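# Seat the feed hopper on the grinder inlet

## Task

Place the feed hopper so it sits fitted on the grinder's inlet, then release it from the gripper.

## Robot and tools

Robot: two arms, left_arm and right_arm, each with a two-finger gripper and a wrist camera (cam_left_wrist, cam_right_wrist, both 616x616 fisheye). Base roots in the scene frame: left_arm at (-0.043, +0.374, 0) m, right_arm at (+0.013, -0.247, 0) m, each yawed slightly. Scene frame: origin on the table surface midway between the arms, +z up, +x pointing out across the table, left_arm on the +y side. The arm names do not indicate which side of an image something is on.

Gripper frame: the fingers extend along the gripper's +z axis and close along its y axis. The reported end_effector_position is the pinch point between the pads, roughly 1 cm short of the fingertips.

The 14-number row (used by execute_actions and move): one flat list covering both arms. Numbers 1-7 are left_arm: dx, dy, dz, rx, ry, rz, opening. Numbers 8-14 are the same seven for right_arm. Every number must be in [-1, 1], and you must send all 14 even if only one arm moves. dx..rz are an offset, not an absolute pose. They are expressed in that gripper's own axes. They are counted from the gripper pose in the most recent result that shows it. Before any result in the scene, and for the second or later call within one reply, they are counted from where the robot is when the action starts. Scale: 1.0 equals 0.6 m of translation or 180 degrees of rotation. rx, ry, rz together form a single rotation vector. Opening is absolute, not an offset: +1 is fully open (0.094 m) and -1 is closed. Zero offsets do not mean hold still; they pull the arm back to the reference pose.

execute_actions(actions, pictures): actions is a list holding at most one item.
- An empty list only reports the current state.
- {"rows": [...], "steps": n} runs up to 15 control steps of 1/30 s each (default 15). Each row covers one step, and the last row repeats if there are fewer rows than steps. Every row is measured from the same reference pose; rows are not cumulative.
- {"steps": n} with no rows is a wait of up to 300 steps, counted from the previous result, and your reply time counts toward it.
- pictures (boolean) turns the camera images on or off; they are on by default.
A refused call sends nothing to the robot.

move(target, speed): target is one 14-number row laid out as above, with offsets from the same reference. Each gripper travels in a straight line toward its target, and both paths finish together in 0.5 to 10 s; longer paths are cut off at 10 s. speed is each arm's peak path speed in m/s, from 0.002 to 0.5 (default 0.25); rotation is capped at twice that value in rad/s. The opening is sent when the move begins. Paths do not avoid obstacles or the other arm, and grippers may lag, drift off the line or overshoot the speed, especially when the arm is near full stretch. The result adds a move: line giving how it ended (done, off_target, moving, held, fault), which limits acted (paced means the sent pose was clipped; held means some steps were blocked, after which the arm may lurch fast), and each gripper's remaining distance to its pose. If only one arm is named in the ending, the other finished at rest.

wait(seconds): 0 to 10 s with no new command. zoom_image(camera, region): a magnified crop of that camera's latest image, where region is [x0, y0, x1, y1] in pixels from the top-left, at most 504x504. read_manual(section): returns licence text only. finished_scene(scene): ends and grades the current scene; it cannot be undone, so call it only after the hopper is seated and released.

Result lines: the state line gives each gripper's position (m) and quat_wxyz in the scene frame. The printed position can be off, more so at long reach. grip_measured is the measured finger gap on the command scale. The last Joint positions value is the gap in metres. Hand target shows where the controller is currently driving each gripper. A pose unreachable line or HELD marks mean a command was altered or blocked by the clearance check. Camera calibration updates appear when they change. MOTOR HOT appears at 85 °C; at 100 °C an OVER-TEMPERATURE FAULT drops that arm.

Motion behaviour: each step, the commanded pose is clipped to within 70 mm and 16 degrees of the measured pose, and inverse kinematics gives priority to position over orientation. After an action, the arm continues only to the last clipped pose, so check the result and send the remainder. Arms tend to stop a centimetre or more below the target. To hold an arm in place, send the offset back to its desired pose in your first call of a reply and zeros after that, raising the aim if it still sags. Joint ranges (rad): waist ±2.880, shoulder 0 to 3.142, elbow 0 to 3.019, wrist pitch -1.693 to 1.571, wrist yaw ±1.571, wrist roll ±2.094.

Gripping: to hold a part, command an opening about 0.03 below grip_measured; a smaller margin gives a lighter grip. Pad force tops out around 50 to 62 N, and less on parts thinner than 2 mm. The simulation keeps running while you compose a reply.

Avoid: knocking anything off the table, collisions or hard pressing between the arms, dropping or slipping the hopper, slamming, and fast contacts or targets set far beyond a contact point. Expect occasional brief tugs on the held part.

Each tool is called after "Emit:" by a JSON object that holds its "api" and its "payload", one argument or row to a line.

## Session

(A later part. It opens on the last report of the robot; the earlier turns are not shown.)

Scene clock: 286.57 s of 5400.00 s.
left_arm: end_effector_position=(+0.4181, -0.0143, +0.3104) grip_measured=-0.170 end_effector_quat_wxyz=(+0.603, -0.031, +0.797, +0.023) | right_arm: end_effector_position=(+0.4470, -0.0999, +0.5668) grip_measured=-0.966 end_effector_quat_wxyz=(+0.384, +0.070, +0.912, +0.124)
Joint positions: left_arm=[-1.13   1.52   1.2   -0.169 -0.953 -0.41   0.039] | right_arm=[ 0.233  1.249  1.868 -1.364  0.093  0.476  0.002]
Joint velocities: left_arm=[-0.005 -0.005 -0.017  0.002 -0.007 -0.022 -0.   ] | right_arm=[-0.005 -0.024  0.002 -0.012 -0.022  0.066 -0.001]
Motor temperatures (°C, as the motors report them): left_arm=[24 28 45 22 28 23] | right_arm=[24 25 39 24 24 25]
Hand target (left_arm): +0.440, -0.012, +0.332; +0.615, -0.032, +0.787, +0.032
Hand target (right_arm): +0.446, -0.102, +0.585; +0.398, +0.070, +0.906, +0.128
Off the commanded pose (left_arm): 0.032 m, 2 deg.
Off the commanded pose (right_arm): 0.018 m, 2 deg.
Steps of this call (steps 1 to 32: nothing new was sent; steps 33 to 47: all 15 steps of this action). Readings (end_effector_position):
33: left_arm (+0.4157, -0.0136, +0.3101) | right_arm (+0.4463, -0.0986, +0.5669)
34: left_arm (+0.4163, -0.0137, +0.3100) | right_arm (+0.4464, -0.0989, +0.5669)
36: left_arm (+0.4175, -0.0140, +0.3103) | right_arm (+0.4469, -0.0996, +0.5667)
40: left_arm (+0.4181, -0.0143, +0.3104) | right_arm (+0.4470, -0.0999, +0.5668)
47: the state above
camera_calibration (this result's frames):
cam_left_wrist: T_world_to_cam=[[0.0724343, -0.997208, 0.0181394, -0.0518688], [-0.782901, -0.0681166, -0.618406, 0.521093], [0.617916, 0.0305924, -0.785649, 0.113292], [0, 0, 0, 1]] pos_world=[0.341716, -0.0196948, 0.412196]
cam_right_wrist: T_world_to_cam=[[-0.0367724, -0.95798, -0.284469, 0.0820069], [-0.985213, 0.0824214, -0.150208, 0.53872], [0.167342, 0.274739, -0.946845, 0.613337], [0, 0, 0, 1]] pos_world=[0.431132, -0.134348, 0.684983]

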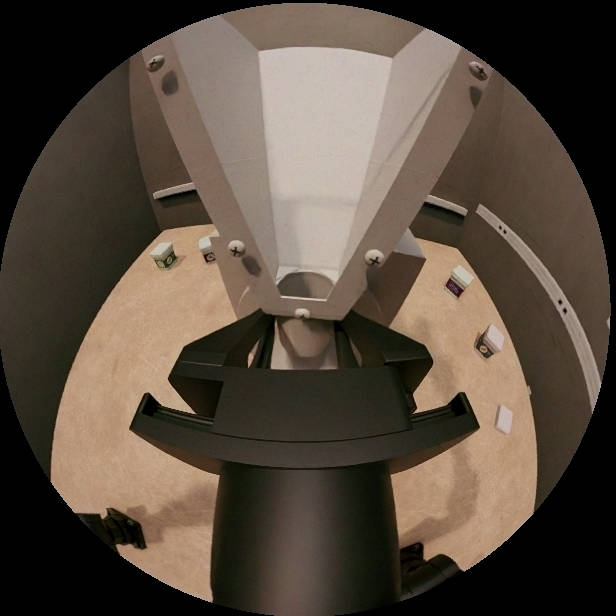

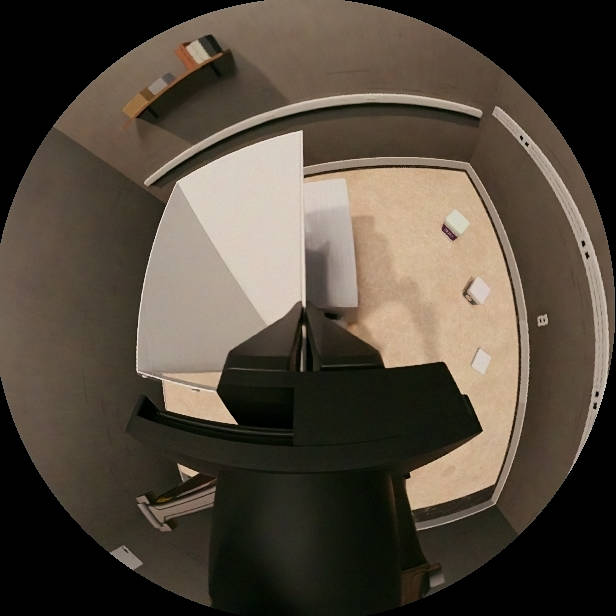

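Emit:
{"api": "execute_actions", "payload": {
  "actions": [
    {"rows":[[-0.042,0,0.028,0,-0.008,0,-0.23,-0.022,0.004,-0.02,0,-0.008,0,-1],[-0.04,0,0.03,0,-0.008,0,-0.23,-0.022,0.004,-0.018,0,-0.008,0,-1],[-0.038,0,0.032,0,-0.008,0,-0.23,-0.021,0.004,-0.015,0,-0.008,0,-1],[-0.036,0,0.034,0,-0.008,0,-0.23,-0.02,0.004,-0.013,0,-0.008,0,-1],[-0.034,0,0.036,0,-0.008,0,-0.23,-0.019,0.004,-0.011,0,-0.008,0,-1]],"steps":15}
  ]
}}

Emit:
{"api": "zoom_image", "payload": {
  "camera": "cam_left_wrist",
  "region": [240,250,370,390]
}}

Scene clock: 288.03 s of 5400.00 s.
left_arm: end_effector_position=(+0.4227, -0.0149, +0.2973) grip_measured=-0.176 end_effector_quat_wxyz=(+0.596, -0.033, +0.802, +0.014) | right_arm: end_effector_position=(+0.4599, -0.0957, +0.5538) grip_measured=-0.966 end_effector_quat_wxyz=(+0.371, +0.071, +0.918, +0.118)
Joint positions: left_arm=[-1.12   1.534  1.191 -0.16  -0.926 -0.432  0.039] | right_arm=[ 0.232  1.281  1.871 -1.365  0.095  0.477  0.002]
Joint velocities: left_arm=[ 0.005 -0.005 -0.007  0.002  0.037  0.007  0.   ] | right_arm=[ 0.005 -0.005  0.007 -0.017 -0.022 -0.051 -0.   ]
Motor temperatures (°C, as the motors report them): left_arm=[24 28 45 22 28 23] | right_arm=[24 25 39 24 24 25]
Hand target (left_arm): +0.443, -0.010, +0.324; +0.611, -0.032, +0.790, +0.023
Hand target (right_arm): +0.450, -0.101, +0.579; +0.395, +0.071, +0.907, +0.124
Off the commanded pose (left_arm): 0.035 m, 3 deg.
Off the commanded pose (right_arm): 0.028 m, 3 deg.
Steps of this call (steps 1 to 29: nothing new was sent; steps 30 to 44: all 15 steps of this action). Readings (end_effector_position):
30: left_arm (+0.4184, -0.0146, +0.3101) | right_arm (+0.4473, -0.1000, +0.5668)
31: left_arm (+0.4191, -0.0149, +0.3100) | right_arm (+0.4479, -0.1002, +0.5667)
33: left_arm (+0.4207, -0.0153, +0.3102) | right_arm (+0.4489, -0.1004, +0.5665)
37: left_arm (+0.4226, -0.0151, +0.3057) | right_arm (+0.4538, -0.0991, +0.5615)
44: the state above
camera_calibration (this result's frames):
cam_left_wrist: T_world_to_cam=[[0.0654928, -0.997259, 0.0344389, -0.054473], [-0.793868, -0.0729833, -0.603695, 0.516767], [0.604553, 0.0121977, -0.796471, 0.10883], [0, 0, 0, 1]] pos_world=[0.348019, -0.0179358, 0.400525]
cam_right_wrist: T_world_to_cam=[[-0.0474547, -0.960988, -0.272487, 0.0807657], [-0.988833, 0.0837764, -0.123248, 0.535954], [0.141268, 0.263596, -0.954233, 0.612838], [0, 0, 0, 1]] pos_world=[0.447228, -0.128827, 0.672853]

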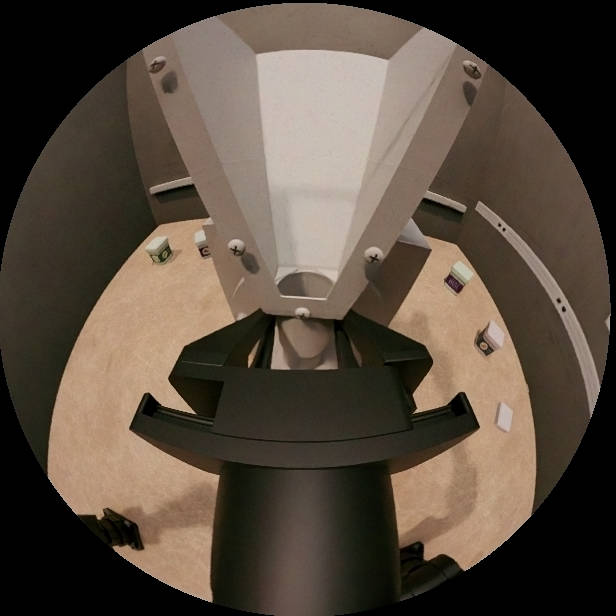

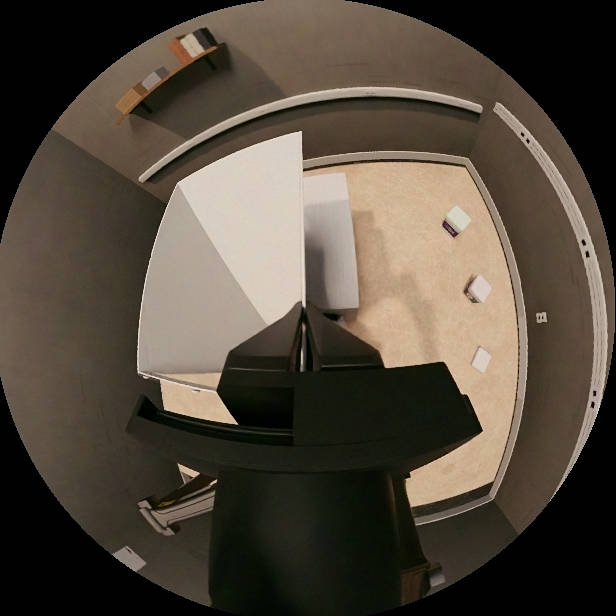

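Region (240, 250, 370, 390) of cam_left_wrist's 616x616 image, scaled by 3.600, with more detail than that image has; it fills the left 468 columns of this view, and the rest is white.

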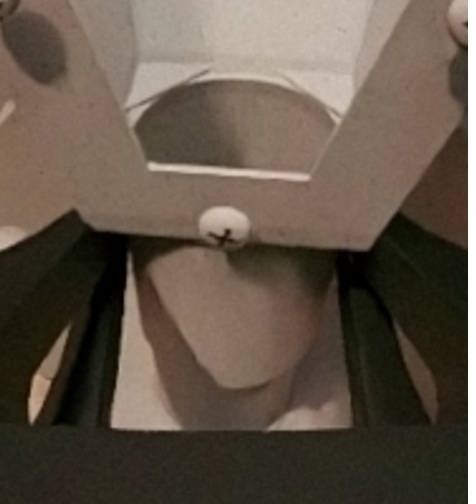

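Emit:
{"api": "execute_actions", "payload": {
  "actions": [
    {"rows":[[-0.049,0.005,0.018,0,-0.012,0,-0.23,-0.017,0.002,-0.041,0,-0.015,0,-1],[-0.046,0.005,0.017,0,-0.012,0,-0.23,-0.014,0.001,-0.039,0,-0.015,0,-1],[-0.043,0.005,0.017,0,-0.012,0,-0.23,-0.012,0,-0.038,0,-0.015,0,-1],[-0.04,0.005,0.016,0,-0.012,0,-0.23,-0.009,0,-0.036,0,-0.015,0,-1],[-0.037,0.005,0.016,0,-0.012,0,-0.23,-0.007,-0.001,-0.035,0,-0.015,0,-1],[-0.034,0.005,0.015,0,-0.012,0,-0.23,-0.004,-0.002,-0.033,0,-0.015,0,-1],[-0.031,0.005,0.015,0,-0.012,0,-0.23,-0.002,-0.002,-0.032,0,-0.015,0,-1],[-0.028,0.005,0.014,0,-0.012,0,-0.23,0.001,-0.003,-0.031,0,-0.015,0,-1],[-0.025,0.005,0.014,0,-0.012,0,-0.23,0.003,-0.004,-0.029,0,-0.015,0,-1],[-0.022,0.005,0.014,0,-0.012,0,-0.23,0.006,-0.004,-0.028,0,-0.015,0,-1]],"steps":15}
  ],
  "pictures": false
}}

Scene clock: 290.00 s of 5400.00 s.
left_arm: end_effector_position=(+0.4216, -0.0146, +0.2879) grip_measured=-0.180 end_effector_quat_wxyz=(+0.595, -0.028, +0.804, +0.009) | right_arm: end_effector_position=(+0.4569, -0.0993, +0.5435) grip_measured=-0.966 end_effector_quat_wxyz=(+0.370, +0.075, +0.919, +0.110)
Joint positions: left_arm=[-1.118  1.536  1.168 -0.131 -0.912 -0.427  0.039] | right_arm=[ 0.233  1.261  1.826 -1.349  0.11   0.48   0.002]
Joint velocities: left_arm=[-0.005 -0.005 -0.007  0.012 -0.066 -0.022 -0.   ] | right_arm=[-0.024 -0.015 -0.017  0.002 -0.037  0.007 -0.001]
Motor temperatures (°C, as the motors report them): left_arm=[24 28 45 22 28 23] | right_arm=[24 25 39 24 24 25]
Hand target (left_arm): +0.433, -0.010, +0.307; +0.610, -0.033, +0.792, +0.015
Hand target (right_arm): +0.445, -0.100, +0.562; +0.393, +0.073, +0.909, +0.117
Off the commanded pose (left_arm): 0.024 m, 2 deg.
Off the commanded pose (right_arm): 0.022 m, 3 deg.
Steps of this call (steps 1 to 44: nothing new was sent; steps 45 to 59: all 15 steps of this action). Readings (end_effector_position):
45: left_arm (+0.4224, -0.0150, +0.2964) | right_arm (+0.4597, -0.0962, +0.5536)
46: left_arm (+0.4224, -0.0150, +0.2960) | right_arm (+0.4597, -0.0967, +0.5534)
48: left_arm (+0.4223, -0.0149, +0.2958) | right_arm (+0.4597, -0.0968, +0.5528)
52: left_arm (+0.4217, -0.0145, +0.2909) | right_arm (+0.4597, -0.0978, +0.5465)
59: the state above

Emit:
{"api": "execute_actions", "payload": {
  "actions": [
    {"rows":[[-0.034,0.005,0.01,0,-0.01,0,-0.23,-0.006,0.005,-0.034,0,-0.012,0,-1],[-0.031,0.005,0.01,0,-0.01,0,-0.23,-0.004,0.004,-0.032,0,-0.012,0,-1],[-0.028,0.005,0.01,0,-0.01,0,-0.23,-0.002,0.004,-0.03,0,-0.012,0,-1],[-0.025,0.005,0.01,0,-0.01,0,-0.23,0,0.003,-0.028,0,-0.012,0,-1],[-0.022,0.005,0.011,0,-0.01,0,-0.23,0.002,0.002,-0.026,0,-0.012,0,-1],[-0.019,0.005,0.011,0,-0.01,0,-0.23,0.004,0.002,-0.024,0,-0.012,0,-1],[-0.016,0.005,0.011,0,-0.01,0,-0.23,0.006,0.001,-0.022,0,-0.012,0,-1],[-0.013,0.005,0.012,0,-0.01,0,-0.23,0.008,0,-0.02,0,-0.012,0,-1],[-0.01,0.005,0.012,0,-0.01,0,-0.23,0.01,0,-0.018,0,-0.012,0,-1],[-0.007,0.005,0.012,0,-0.01,0,-0.23,0.012,-0.001,-0.016,0,-0.012,0,-1],[-0.004,0.005,0.012,0,-0.01,0,-0.23,0.014,-0.002,-0.014,0,-0.012,0,-1]],"steps":15}
  ]
}}

Scene clock: 291.73 s of 5400.00 s.
left_arm: end_effector_position=(+0.4207, -0.0148, +0.2803) grip_measured=-0.183 end_effector_quat_wxyz=(+0.598, -0.024, +0.801, +0.005) | right_arm: end_effector_position=(+0.4525, -0.1014, +0.5360) grip_measured=-0.966 end_effector_quat_wxyz=(+0.376, +0.081, +0.917, +0.110)
Joint positions: left_arm=[-1.118  1.539  1.142 -0.082 -0.905 -0.41   0.038] | right_arm=[ 0.237  1.231  1.772 -1.314  0.123  0.491  0.002]
Joint velocities: left_arm=[-0.005 -0.005 -0.022  0.051 -0.095  0.037  0.001] | right_arm=[ 0.005 -0.015 -0.012  0.012  0.022  0.037  0.   ]
Motor temperatures (°C, as the motors report them): left_arm=[24 29 45 22 28 23] | right_arm=[24 25 39 24 24 25]
Hand target (left_arm): +0.429, -0.011, +0.288; +0.607, -0.029, +0.794, +0.010
Hand target (right_arm): +0.445, -0.100, +0.543; +0.387, +0.077, +0.912, +0.109
Off the commanded pose (left_arm): 0.012 m, 2 deg.
Off the commanded pose (right_arm): 0.011 m, 1 deg.
Steps of this call (steps 1 to 37: nothing new was sent; steps 38 to 52: all 15 steps of this action). Readings (end_effector_position):
38: left_arm (+0.4214, -0.0149, +0.2873) | right_arm (+0.4571, -0.0998, +0.5436)
39: left_arm (+0.4214, -0.0150, +0.2871) | right_arm (+0.4570, -0.0997, +0.5436)
41: left_arm (+0.4213, -0.0150, +0.2867) | right_arm (+0.4568, -0.0995, +0.5430)
45: left_arm (+0.4210, -0.0150, +0.2849) | right_arm (+0.4553, -0.1004, +0.5405)
52: the state above
camera_calibration (this result's frames):
cam_left_wrist: T_world_to_cam=[[0.0417411, -0.998377, 0.038748, -0.0449698], [-0.792187, -0.0567036, -0.607638, 0.505589], [0.608849, -0.0053322, -0.793268, 0.0934505], [0, 0, 0, 1]] pos_world=[0.345501, -0.0157298, 0.383089]
cam_right_wrist: T_world_to_cam=[[-0.0701905, -0.961637, -0.265195, 0.0764263], [-0.985597, 0.107859, -0.130249, 0.531728], [0.153856, 0.252233, -0.955357, 0.592099], [0, 0, 0, 1]] pos_world=[0.438335, -0.133204, 0.655191]

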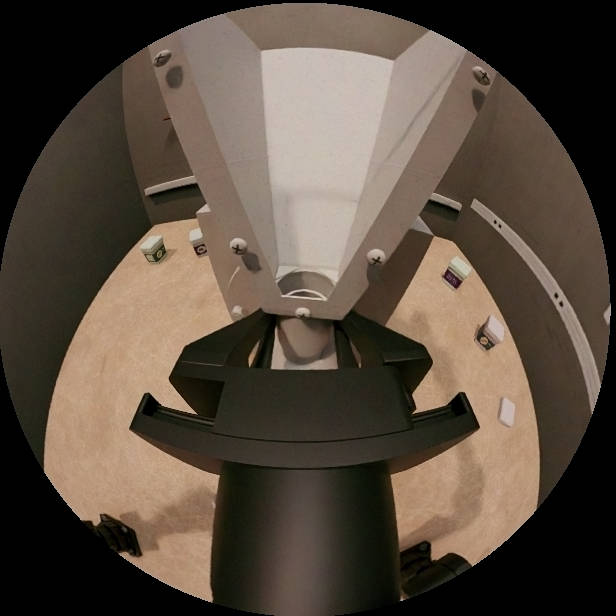

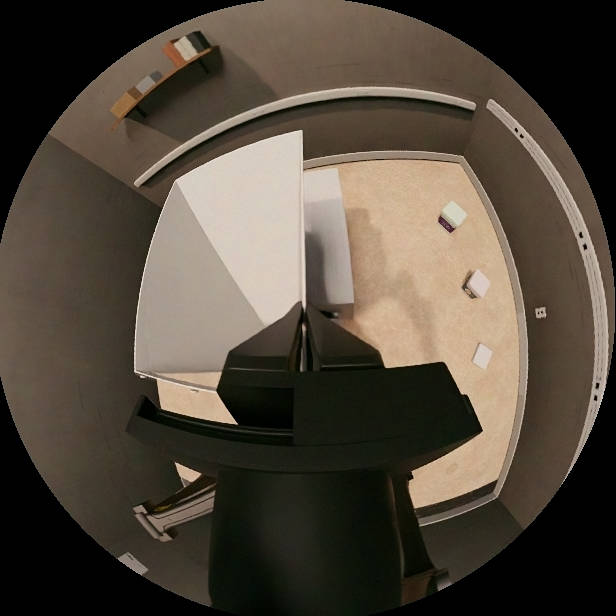

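Inlet top visible inside. Continue down.

Emit:
{"api": "execute_actions", "payload": {
  "actions": [
    {"rows":[[-0.012,0.003,0.006,0,0,0,-0.23,0,0,-0.012,0,0,0,-1],[-0.008,0.003,0.006,0,0,0,-0.23,0.002,0,-0.009,0,0,0,-1],[-0.004,0.003,0.006,0,0,0,-0.23,0.004,0,-0.006,0,0,0,-1],[0,0.002,0.006,0,0,0,-0.23,0.006,-0.001,-0.003,0,0,0,-1],[0.004,0.002,0.006,0,0,0,-0.23,0.008,-0.002,0,0,0,0,-1],[0.008,0.002,0.006,0,0,0,-0.23,0.01,-0.003,0.003,0,0,0,-1],[0.012,0.002,0.006,0,0,0,-0.23,0.012,-0.004,0.006,0,0,0,-1]],"steps":15}
  ]
}}

Scene clock: 293.20 s of 5400.00 s.
left_arm: end_effector_position=(+0.4200, -0.0151, +0.2764) grip_measured=-0.184 end_effector_quat_wxyz=(+0.597, -0.023, +0.802, +0.002) | right_arm: end_effector_position=(+0.4510, -0.1011, +0.5326) grip_measured=-0.966 end_effector_quat_wxyz=(+0.377, +0.082, +0.915, +0.114)
Joint positions: left_arm=[-1.118  1.54   1.133 -0.072 -0.898 -0.411  0.038] | right_arm=[ 0.237  1.219  1.749 -1.297  0.119  0.496  0.002]
Joint velocities: left_arm=[-0.015 -0.015 -0.002  0.002  0.051 -0.022 -0.001] | right_arm=[-0.005 -0.005 -0.032 -0.007 -0.037  0.037  0.001]
Motor temperatures (°C, as the motors report them): left_arm=[24 29 45 22 28 23] | right_arm=[24 25 39 24 24 25]
Hand target (left_arm): +0.422, -0.014, +0.272; +0.598, -0.024, +0.801, +0.005
Hand target (right_arm): +0.450, -0.102, +0.528; +0.376, +0.081, +0.917, +0.110
Off the commanded pose (left_arm): 0.005 m, 0 deg.
Off the commanded pose (right_arm): 0.005 m, 1 deg.
Steps of this call (steps 1 to 29: nothing new was sent; steps 30 to 44: all 15 steps of this action). Readings (end_effector_position):
30: left_arm (+0.4207, -0.0152, +0.2800) | right_arm (+0.4525, -0.1009, +0.5361)
31: left_arm (+0.4206, -0.0152, +0.2797) | right_arm (+0.4524, -0.1008, +0.5360)
33: left_arm (+0.4205, -0.0151, +0.2795) | right_arm (+0.4525, -0.1008, +0.5357)
37: left_arm (+0.4202, -0.0149, +0.2778) | right_arm (+0.4517, -0.1009, +0.5339)
44: the state above
camera_calibration (this result's frames):
cam_left_wrist: T_world_to_cam=[[0.0364069, -0.99846, 0.0418637, -0.0436383], [-0.793772, -0.0543428, -0.605783, 0.502848], [0.607125, -0.0111755, -0.794527, 0.0917688], [0, 0, 0, 1]] pos_world=[0.34502, -0.0152194, 0.379357]
cam_right_wrist: T_world_to_cam=[[-0.069668, -0.959319, -0.273592, 0.0801544], [-0.98501, 0.109536, -0.133252, 0.531206], [0.1578, 0.260208, -0.952571, 0.586563], [0, 0, 0, 1]] pos_world=[0.436269, -0.133921, 0.651457]

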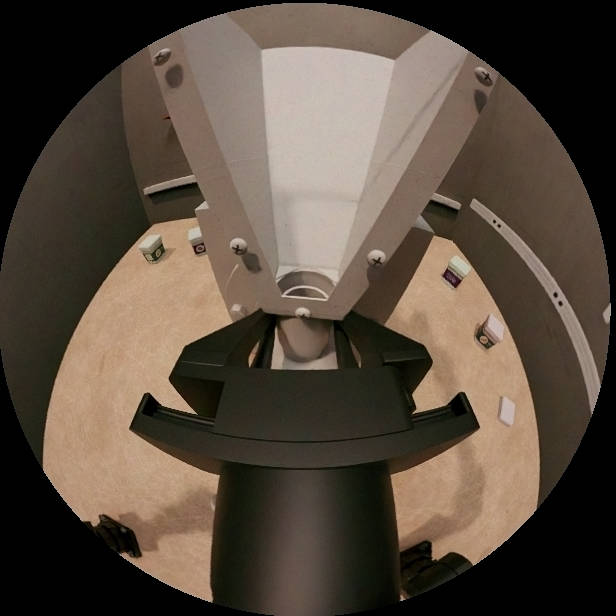

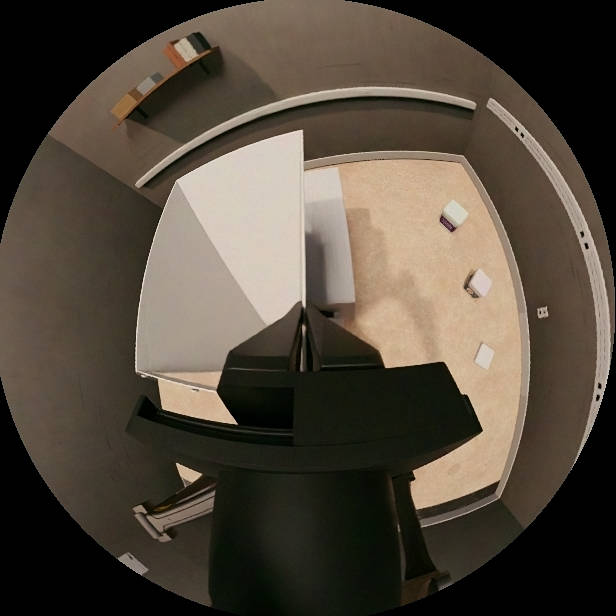

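Emit:
{"api": "execute_actions", "payload": {
  "actions": [
    {"rows":[[0,0,0,0,0,0,0.4,0.012,-0.004,0.012,0,0,0,-1]],"steps":12}
  ],
  "pictures": false
}}

Emit:
{"api": "move", "payload": {
  "target": [-0.04,0,-0.12,0,0,0,1,0.012,-0.004,0.012,0,0,0,-1],
  "speed": 0.12
}}

Scene clock: 295.00 s of 5400.00 s.
left_arm: end_effector_position=(+0.4200, -0.0149, +0.2764) grip_measured=+0.398 end_effector_quat_wxyz=(+0.597, -0.023, +0.802, +0.002) | right_arm: end_effector_position=(+0.4483, -0.1014, +0.5289) grip_measured=-0.966 end_effector_quat_wxyz=(+0.379, +0.087, +0.914, +0.119)
Joint positions: left_arm=[-1.118  1.54   1.133 -0.072 -0.899 -0.411  0.066] | right_arm=[ 0.237  1.203  1.722 -1.278  0.115  0.507  0.002]
Joint velocities: left_arm=[ 0.015 -0.005 -0.002  0.012  0.066 -0.037 -0.002] | right_arm=[-0.005 -0.015  0.007 -0.012 -0.022 -0.051 -0.001]
Motor temperatures (°C, as the motors report them): left_arm=[24 29 44 22 28 23] | right_arm=[24 25 38 24 24 25]
Hand target (left_arm): +0.420, -0.015, +0.276; +0.597, -0.023, +0.802, +0.002
Hand target (right_arm): +0.451, -0.101, +0.522; +0.377, +0.083, +0.915, +0.114
Off the commanded pose (left_arm): 0.000 m, 0 deg.
Off the commanded pose (right_arm): 0.007 m, 1 deg.
Steps of this call (steps 1 to 42: nothing new was sent; steps 43 to 54: all 12 steps of this action). Readings (end_effector_position):
43: left_arm (+0.4200, -0.0149, +0.2764) | right_arm (+0.4513, -0.1009, +0.5320)
44: left_arm (+0.4200, -0.0149, +0.2764) | right_arm (+0.4504, -0.1006, +0.5321)
46: left_arm (+0.4200, -0.0149, +0.2764) | right_arm (+0.4486, -0.1012, +0.5296)
50: left_arm (+0.4200, -0.0149, +0.2764) | right_arm (+0.4483, -0.1014, +0.5289)
54: the state above

Scene clock: 296.23 s of 5400.00 s.
left_arm: end_effector_position=(+0.3611, -0.0140, +0.3139) grip_measured=+1.000 end_effector_quat_wxyz=(+0.597, -0.017, +0.802, +0.010) | right_arm: end_effector_position=(+0.4467, -0.1022, +0.5248) grip_measured=-0.966 end_effector_quat_wxyz=(+0.381, +0.090, +0.912, +0.121)
Joint positions: left_arm=[-1.22   1.424  1.123 -0.251 -0.992 -0.481  0.094] | right_arm=[ 0.237  1.189  1.695 -1.26   0.116  0.514  0.002]
Joint velocities: left_arm=[-0.015 -0.005 -0.002 -0.012 -0.022 -0.051  0.   ] | right_arm=[-0.005 -0.024 -0.012  0.002  0.11  -0.022  0.   ]
Motor temperatures (°C, as the motors report them): left_arm=[24 29 44 22 28 23] | right_arm=[24 25 38 24 24 25]
Hand target (left_arm): +0.358, -0.016, +0.320; +0.598, -0.023, +0.801, +0.003
Hand target (right_arm): +0.448, -0.101, +0.519; +0.379, +0.087, +0.914, +0.119
Off the commanded pose (left_arm): 0.007 m, 1 deg.
Off the commanded pose (right_arm): 0.007 m, 1 deg.
move: done
camera_calibration (this result's frames):
cam_left_wrist: T_world_to_cam=[[0.0363344, -0.999086, 0.0225171, -0.0359542], [-0.793963, -0.0425431, -0.606476, 0.47929], [0.606879, 0.00415815, -0.794783, 0.157706], [0, 0, 0, 1]] pos_world=[0.286136, -0.0161866, 0.416829]
cam_right_wrist: T_world_to_cam=[[-0.0764926, -0.952994, -0.293176, 0.0907004], [-0.982658, 0.121868, -0.139758, 0.529654], [0.168917, 0.277401, -0.945788, 0.573307], [0, 0, 0, 1]] pos_world=[0.430565, -0.137147, 0.642842]

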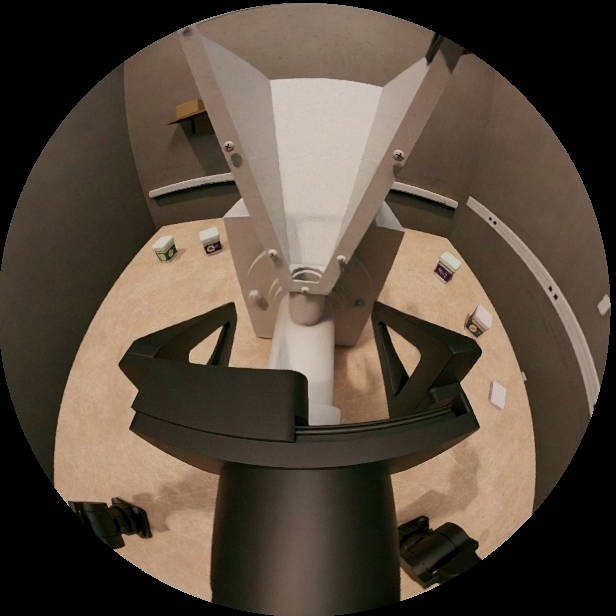

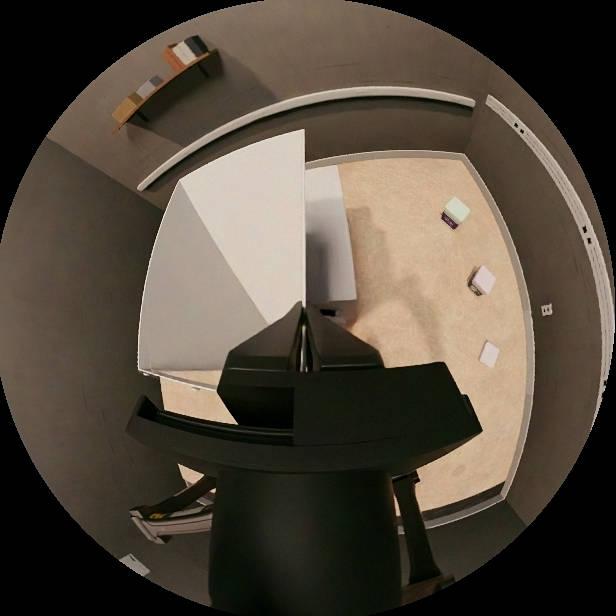

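Still descending; push more.

Emit:
{"api": "move", "payload": {
  "target": [-0.01,0,0,0,0,0,1,0.008,-0.006,0.025,0,0,0,-1],
  "speed": 0.03
}}

Emit:
{"api": "zoom_image", "payload": {
  "camera": "cam_left_wrist",
  "region": [250,240,370,350]
}}

Scene clock: 297.43 s of 5400.00 s.
left_arm: end_effector_position=(+0.3611, -0.0140, +0.3139) grip_measured=+1.000 end_effector_quat_wxyz=(+0.597, -0.019, +0.802, +0.009) | right_arm: end_effector_position=(+0.4465, -0.1012, +0.5198) grip_measured=-0.966 end_effector_quat_wxyz=(+0.384, +0.089, +0.911, +0.125)
Joint positions: left_arm=[-1.22   1.424  1.123 -0.251 -0.992 -0.484  0.094] | right_arm=[ 0.237  1.178  1.668 -1.235  0.11   0.514  0.002]
Joint velocities: left_arm=[-0.005  0.005 -0.002 -0.002  0.037 -0.022  0.   ] | right_arm=[ 0.005 -0.005  0.022 -0.017 -0.007 -0.066  0.001]
Motor temperatures (°C, as the motors report them): left_arm=[24 29 44 22 28 23] | right_arm=[24 25 38 25 24 25]
Hand target (left_arm): +0.363, -0.014, +0.320; +0.597, -0.017, +0.802, +0.010
Hand target (right_arm): +0.454, -0.102, +0.510; +0.381, +0.090, +0.912, +0.121
Off the commanded pose (left_arm): 0.006 m, 0 deg.
Off the commanded pose (right_arm): 0.012 m, 1 deg.
move: off_target (right_arm)
camera_calibration (this result's frames):
cam_left_wrist: T_world_to_cam=[[0.0372058, -0.998984, 0.02544, -0.0371848], [-0.793857, -0.0450096, -0.606436, 0.479205], [0.606965, 0.00236722, -0.794725, 0.157632], [0, 0, 0, 1]] pos_world=[0.286127, -0.0159514, 0.416827]
cam_right_wrist: T_world_to_cam=[[-0.0710988, -0.95128, -0.300018, 0.0914124], [-0.982176, 0.119235, -0.145305, 0.531074], [0.173998, 0.284339, -0.942802, 0.565248], [0, 0, 0, 1]] pos_world=[0.429755, -0.137086, 0.63751]

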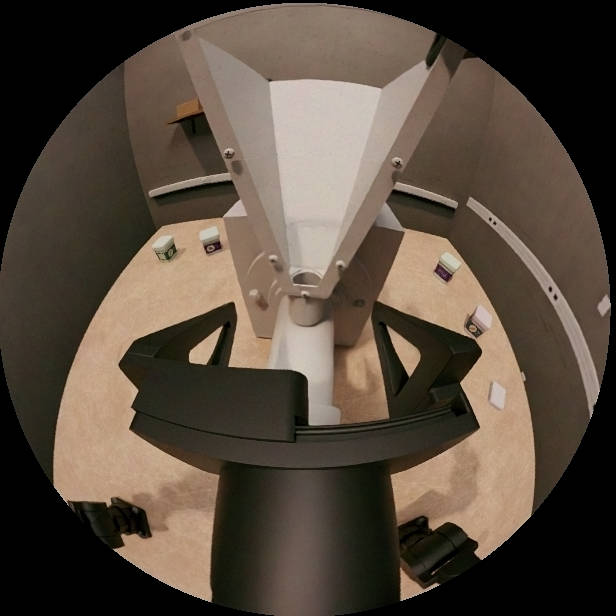

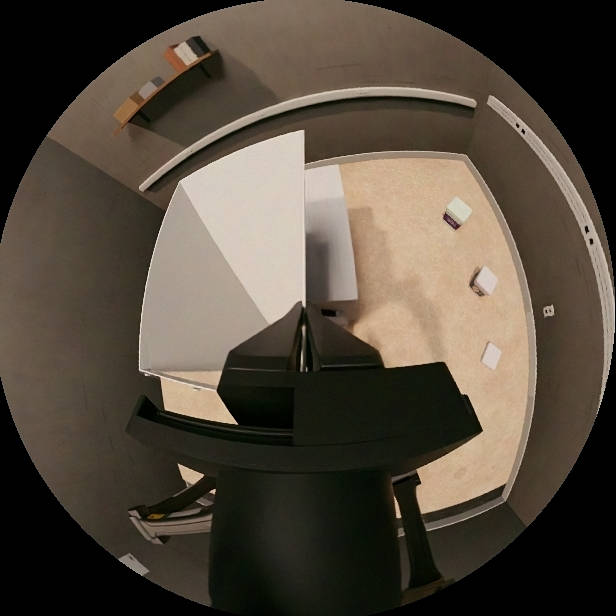

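Region (250, 240, 370, 350) of cam_left_wrist's 616x616 image, scaled by 4.200, with more detail than that image has; it fills the top 462 rows of this view, and the rest is white.

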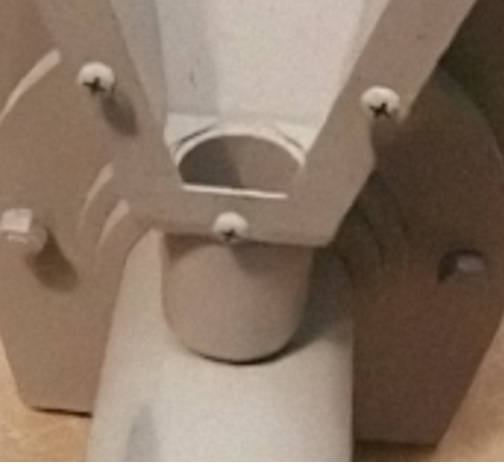

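Emit:
{"api": "execute_actions", "payload": {
  "actions": [
    {"rows":[[-0.01,0,0,0,0,0,1,0,0,0,0,0,0,-1],[-0.01,0,0,0,0,0,1,0,0,0,0,0,0,-1],[-0.01,0,0,0,0,0,1,0,0,0,0,0,0,-0.4]],"steps":10}
  ],
  "pictures": false
}}

Emit:
{"api": "move", "payload": {
  "target": [0,0,-0.05,0,0,0,1,-0.04,0,-0.1,0,0,0,-0.4],
  "speed": 0.12
}}

Scene clock: 298.77 s of 5400.00 s.
left_arm: end_effector_position=(+0.3611, -0.0140, +0.3139) grip_measured=+1.000 end_effector_quat_wxyz=(+0.597, -0.019, +0.802, +0.009) | right_arm: end_effector_position=(+0.4462, -0.1014, +0.5201) grip_measured=-0.403 end_effector_quat_wxyz=(+0.384, +0.089, +0.910, +0.125)
Joint positions: left_arm=[-1.22   1.424  1.123 -0.251 -0.992 -0.484  0.094] | right_arm=[ 0.237  1.177  1.668 -1.235  0.11   0.514  0.028]
Joint velocities: left_arm=[-0.005 -0.005 -0.022  0.007 -0.051  0.081  0.   ] | right_arm=[ 0.005  0.005  0.002  0.007 -0.081 -0.051 -0.001]
Motor temperatures (°C, as the motors report them): left_arm=[24 29 44 22 28 23] | right_arm=[24 25 38 25 24 25]
Hand target (left_arm): +0.363, -0.014, +0.320; +0.597, -0.019, +0.802, +0.009
Hand target (right_arm): +0.446, -0.101, +0.520; +0.384, +0.089, +0.911, +0.125
Off the commanded pose (left_arm): 0.006 m, 0 deg.
Off the commanded pose (right_arm): 0.000 m, 0 deg.
Steps of this call (steps 1 to 30: nothing new was sent; steps 31 to 40: all 10 steps of this action). Readings (end_effector_position):
31: left_arm (+0.3611, -0.0140, +0.3139) | right_arm (+0.4462, -0.1014, +0.5201)
32: left_arm (+0.3611, -0.0140, +0.3139) | right_arm (+0.4462, -0.1014, +0.5201)
34: left_arm (+0.3611, -0.0140, +0.3139) | right_arm (+0.4462, -0.1014, +0.5201)
38: left_arm (+0.3611, -0.0140, +0.3139) | right_arm (+0.4462, -0.1014, +0.5201)
40: the state above

Scene clock: 299.90 s of 5400.00 s.
left_arm: end_effector_position=(+0.3376, -0.0153, +0.3172) grip_measured=+1.000 end_effector_quat_wxyz=(+0.597, -0.014, +0.802, +0.016) | right_arm: end_effector_position=(+0.4179, -0.1114, +0.5667) grip_measured=-0.403 end_effector_quat_wxyz=(+0.381, +0.088, +0.912, +0.126)
Joint positions: left_arm=[-1.267  1.399  1.115 -0.316 -1.036 -0.523  0.094] | right_arm=[ 0.237  1.179  1.816 -1.386  0.106  0.514  0.028]
Joint velocities: left_arm=[-0.005 -0.015  0.007 -0.027 -0.007 -0.037  0.   ] | right_arm=[-0.005 -0.005 -0.007 -0.022  0.022  0.022  0.001]
Motor temperatures (°C, as the motors report them): left_arm=[24 29 44 22 27 23] | right_arm=[24 25 38 25 24 25]
Hand target (left_arm): +0.332, -0.015, +0.322; +0.598, -0.018, +0.801, +0.009
Hand target (right_arm): +0.419, -0.116, +0.577; +0.385, +0.089, +0.910, +0.125
Off the commanded pose (left_arm): 0.007 m, 1 deg.
Off the commanded pose (right_arm): 0.012 m, 0 deg.
move: off_target (right_arm)
camera_calibration (this result's frames):
cam_left_wrist: T_world_to_cam=[[0.0383021, -0.999222, 0.00940572, -0.0329597], [-0.794764, -0.0361677, -0.605839, 0.462764], [0.605708, 0.0157296, -0.795531, 0.175456], [0, 0, 0, 1]] pos_world=[0.262776, -0.0189568, 0.420251]
cam_right_wrist: T_world_to_cam=[[-0.0693112, -0.951055, -0.301148, 0.0937029], [-0.98324, 0.116154, -0.140527, 0.508446], [0.168629, 0.286361, -0.943166, 0.619935], [0, 0, 0, 1]] pos_world=[0.40188, -0.147467, 0.68437]

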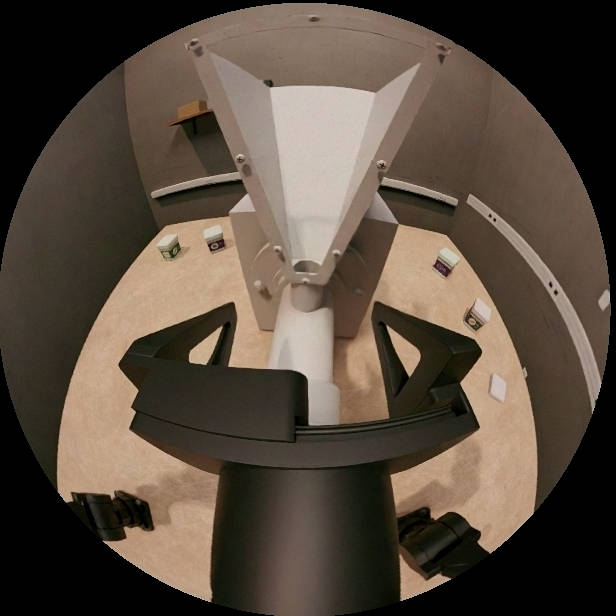

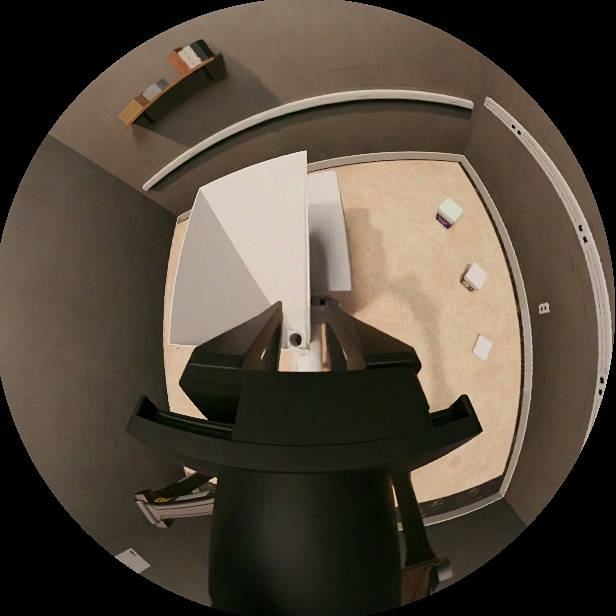

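Emit:
{"api": "finished_scene", "payload": {
  "scene": 1
}}

The scene is finished: the task was done.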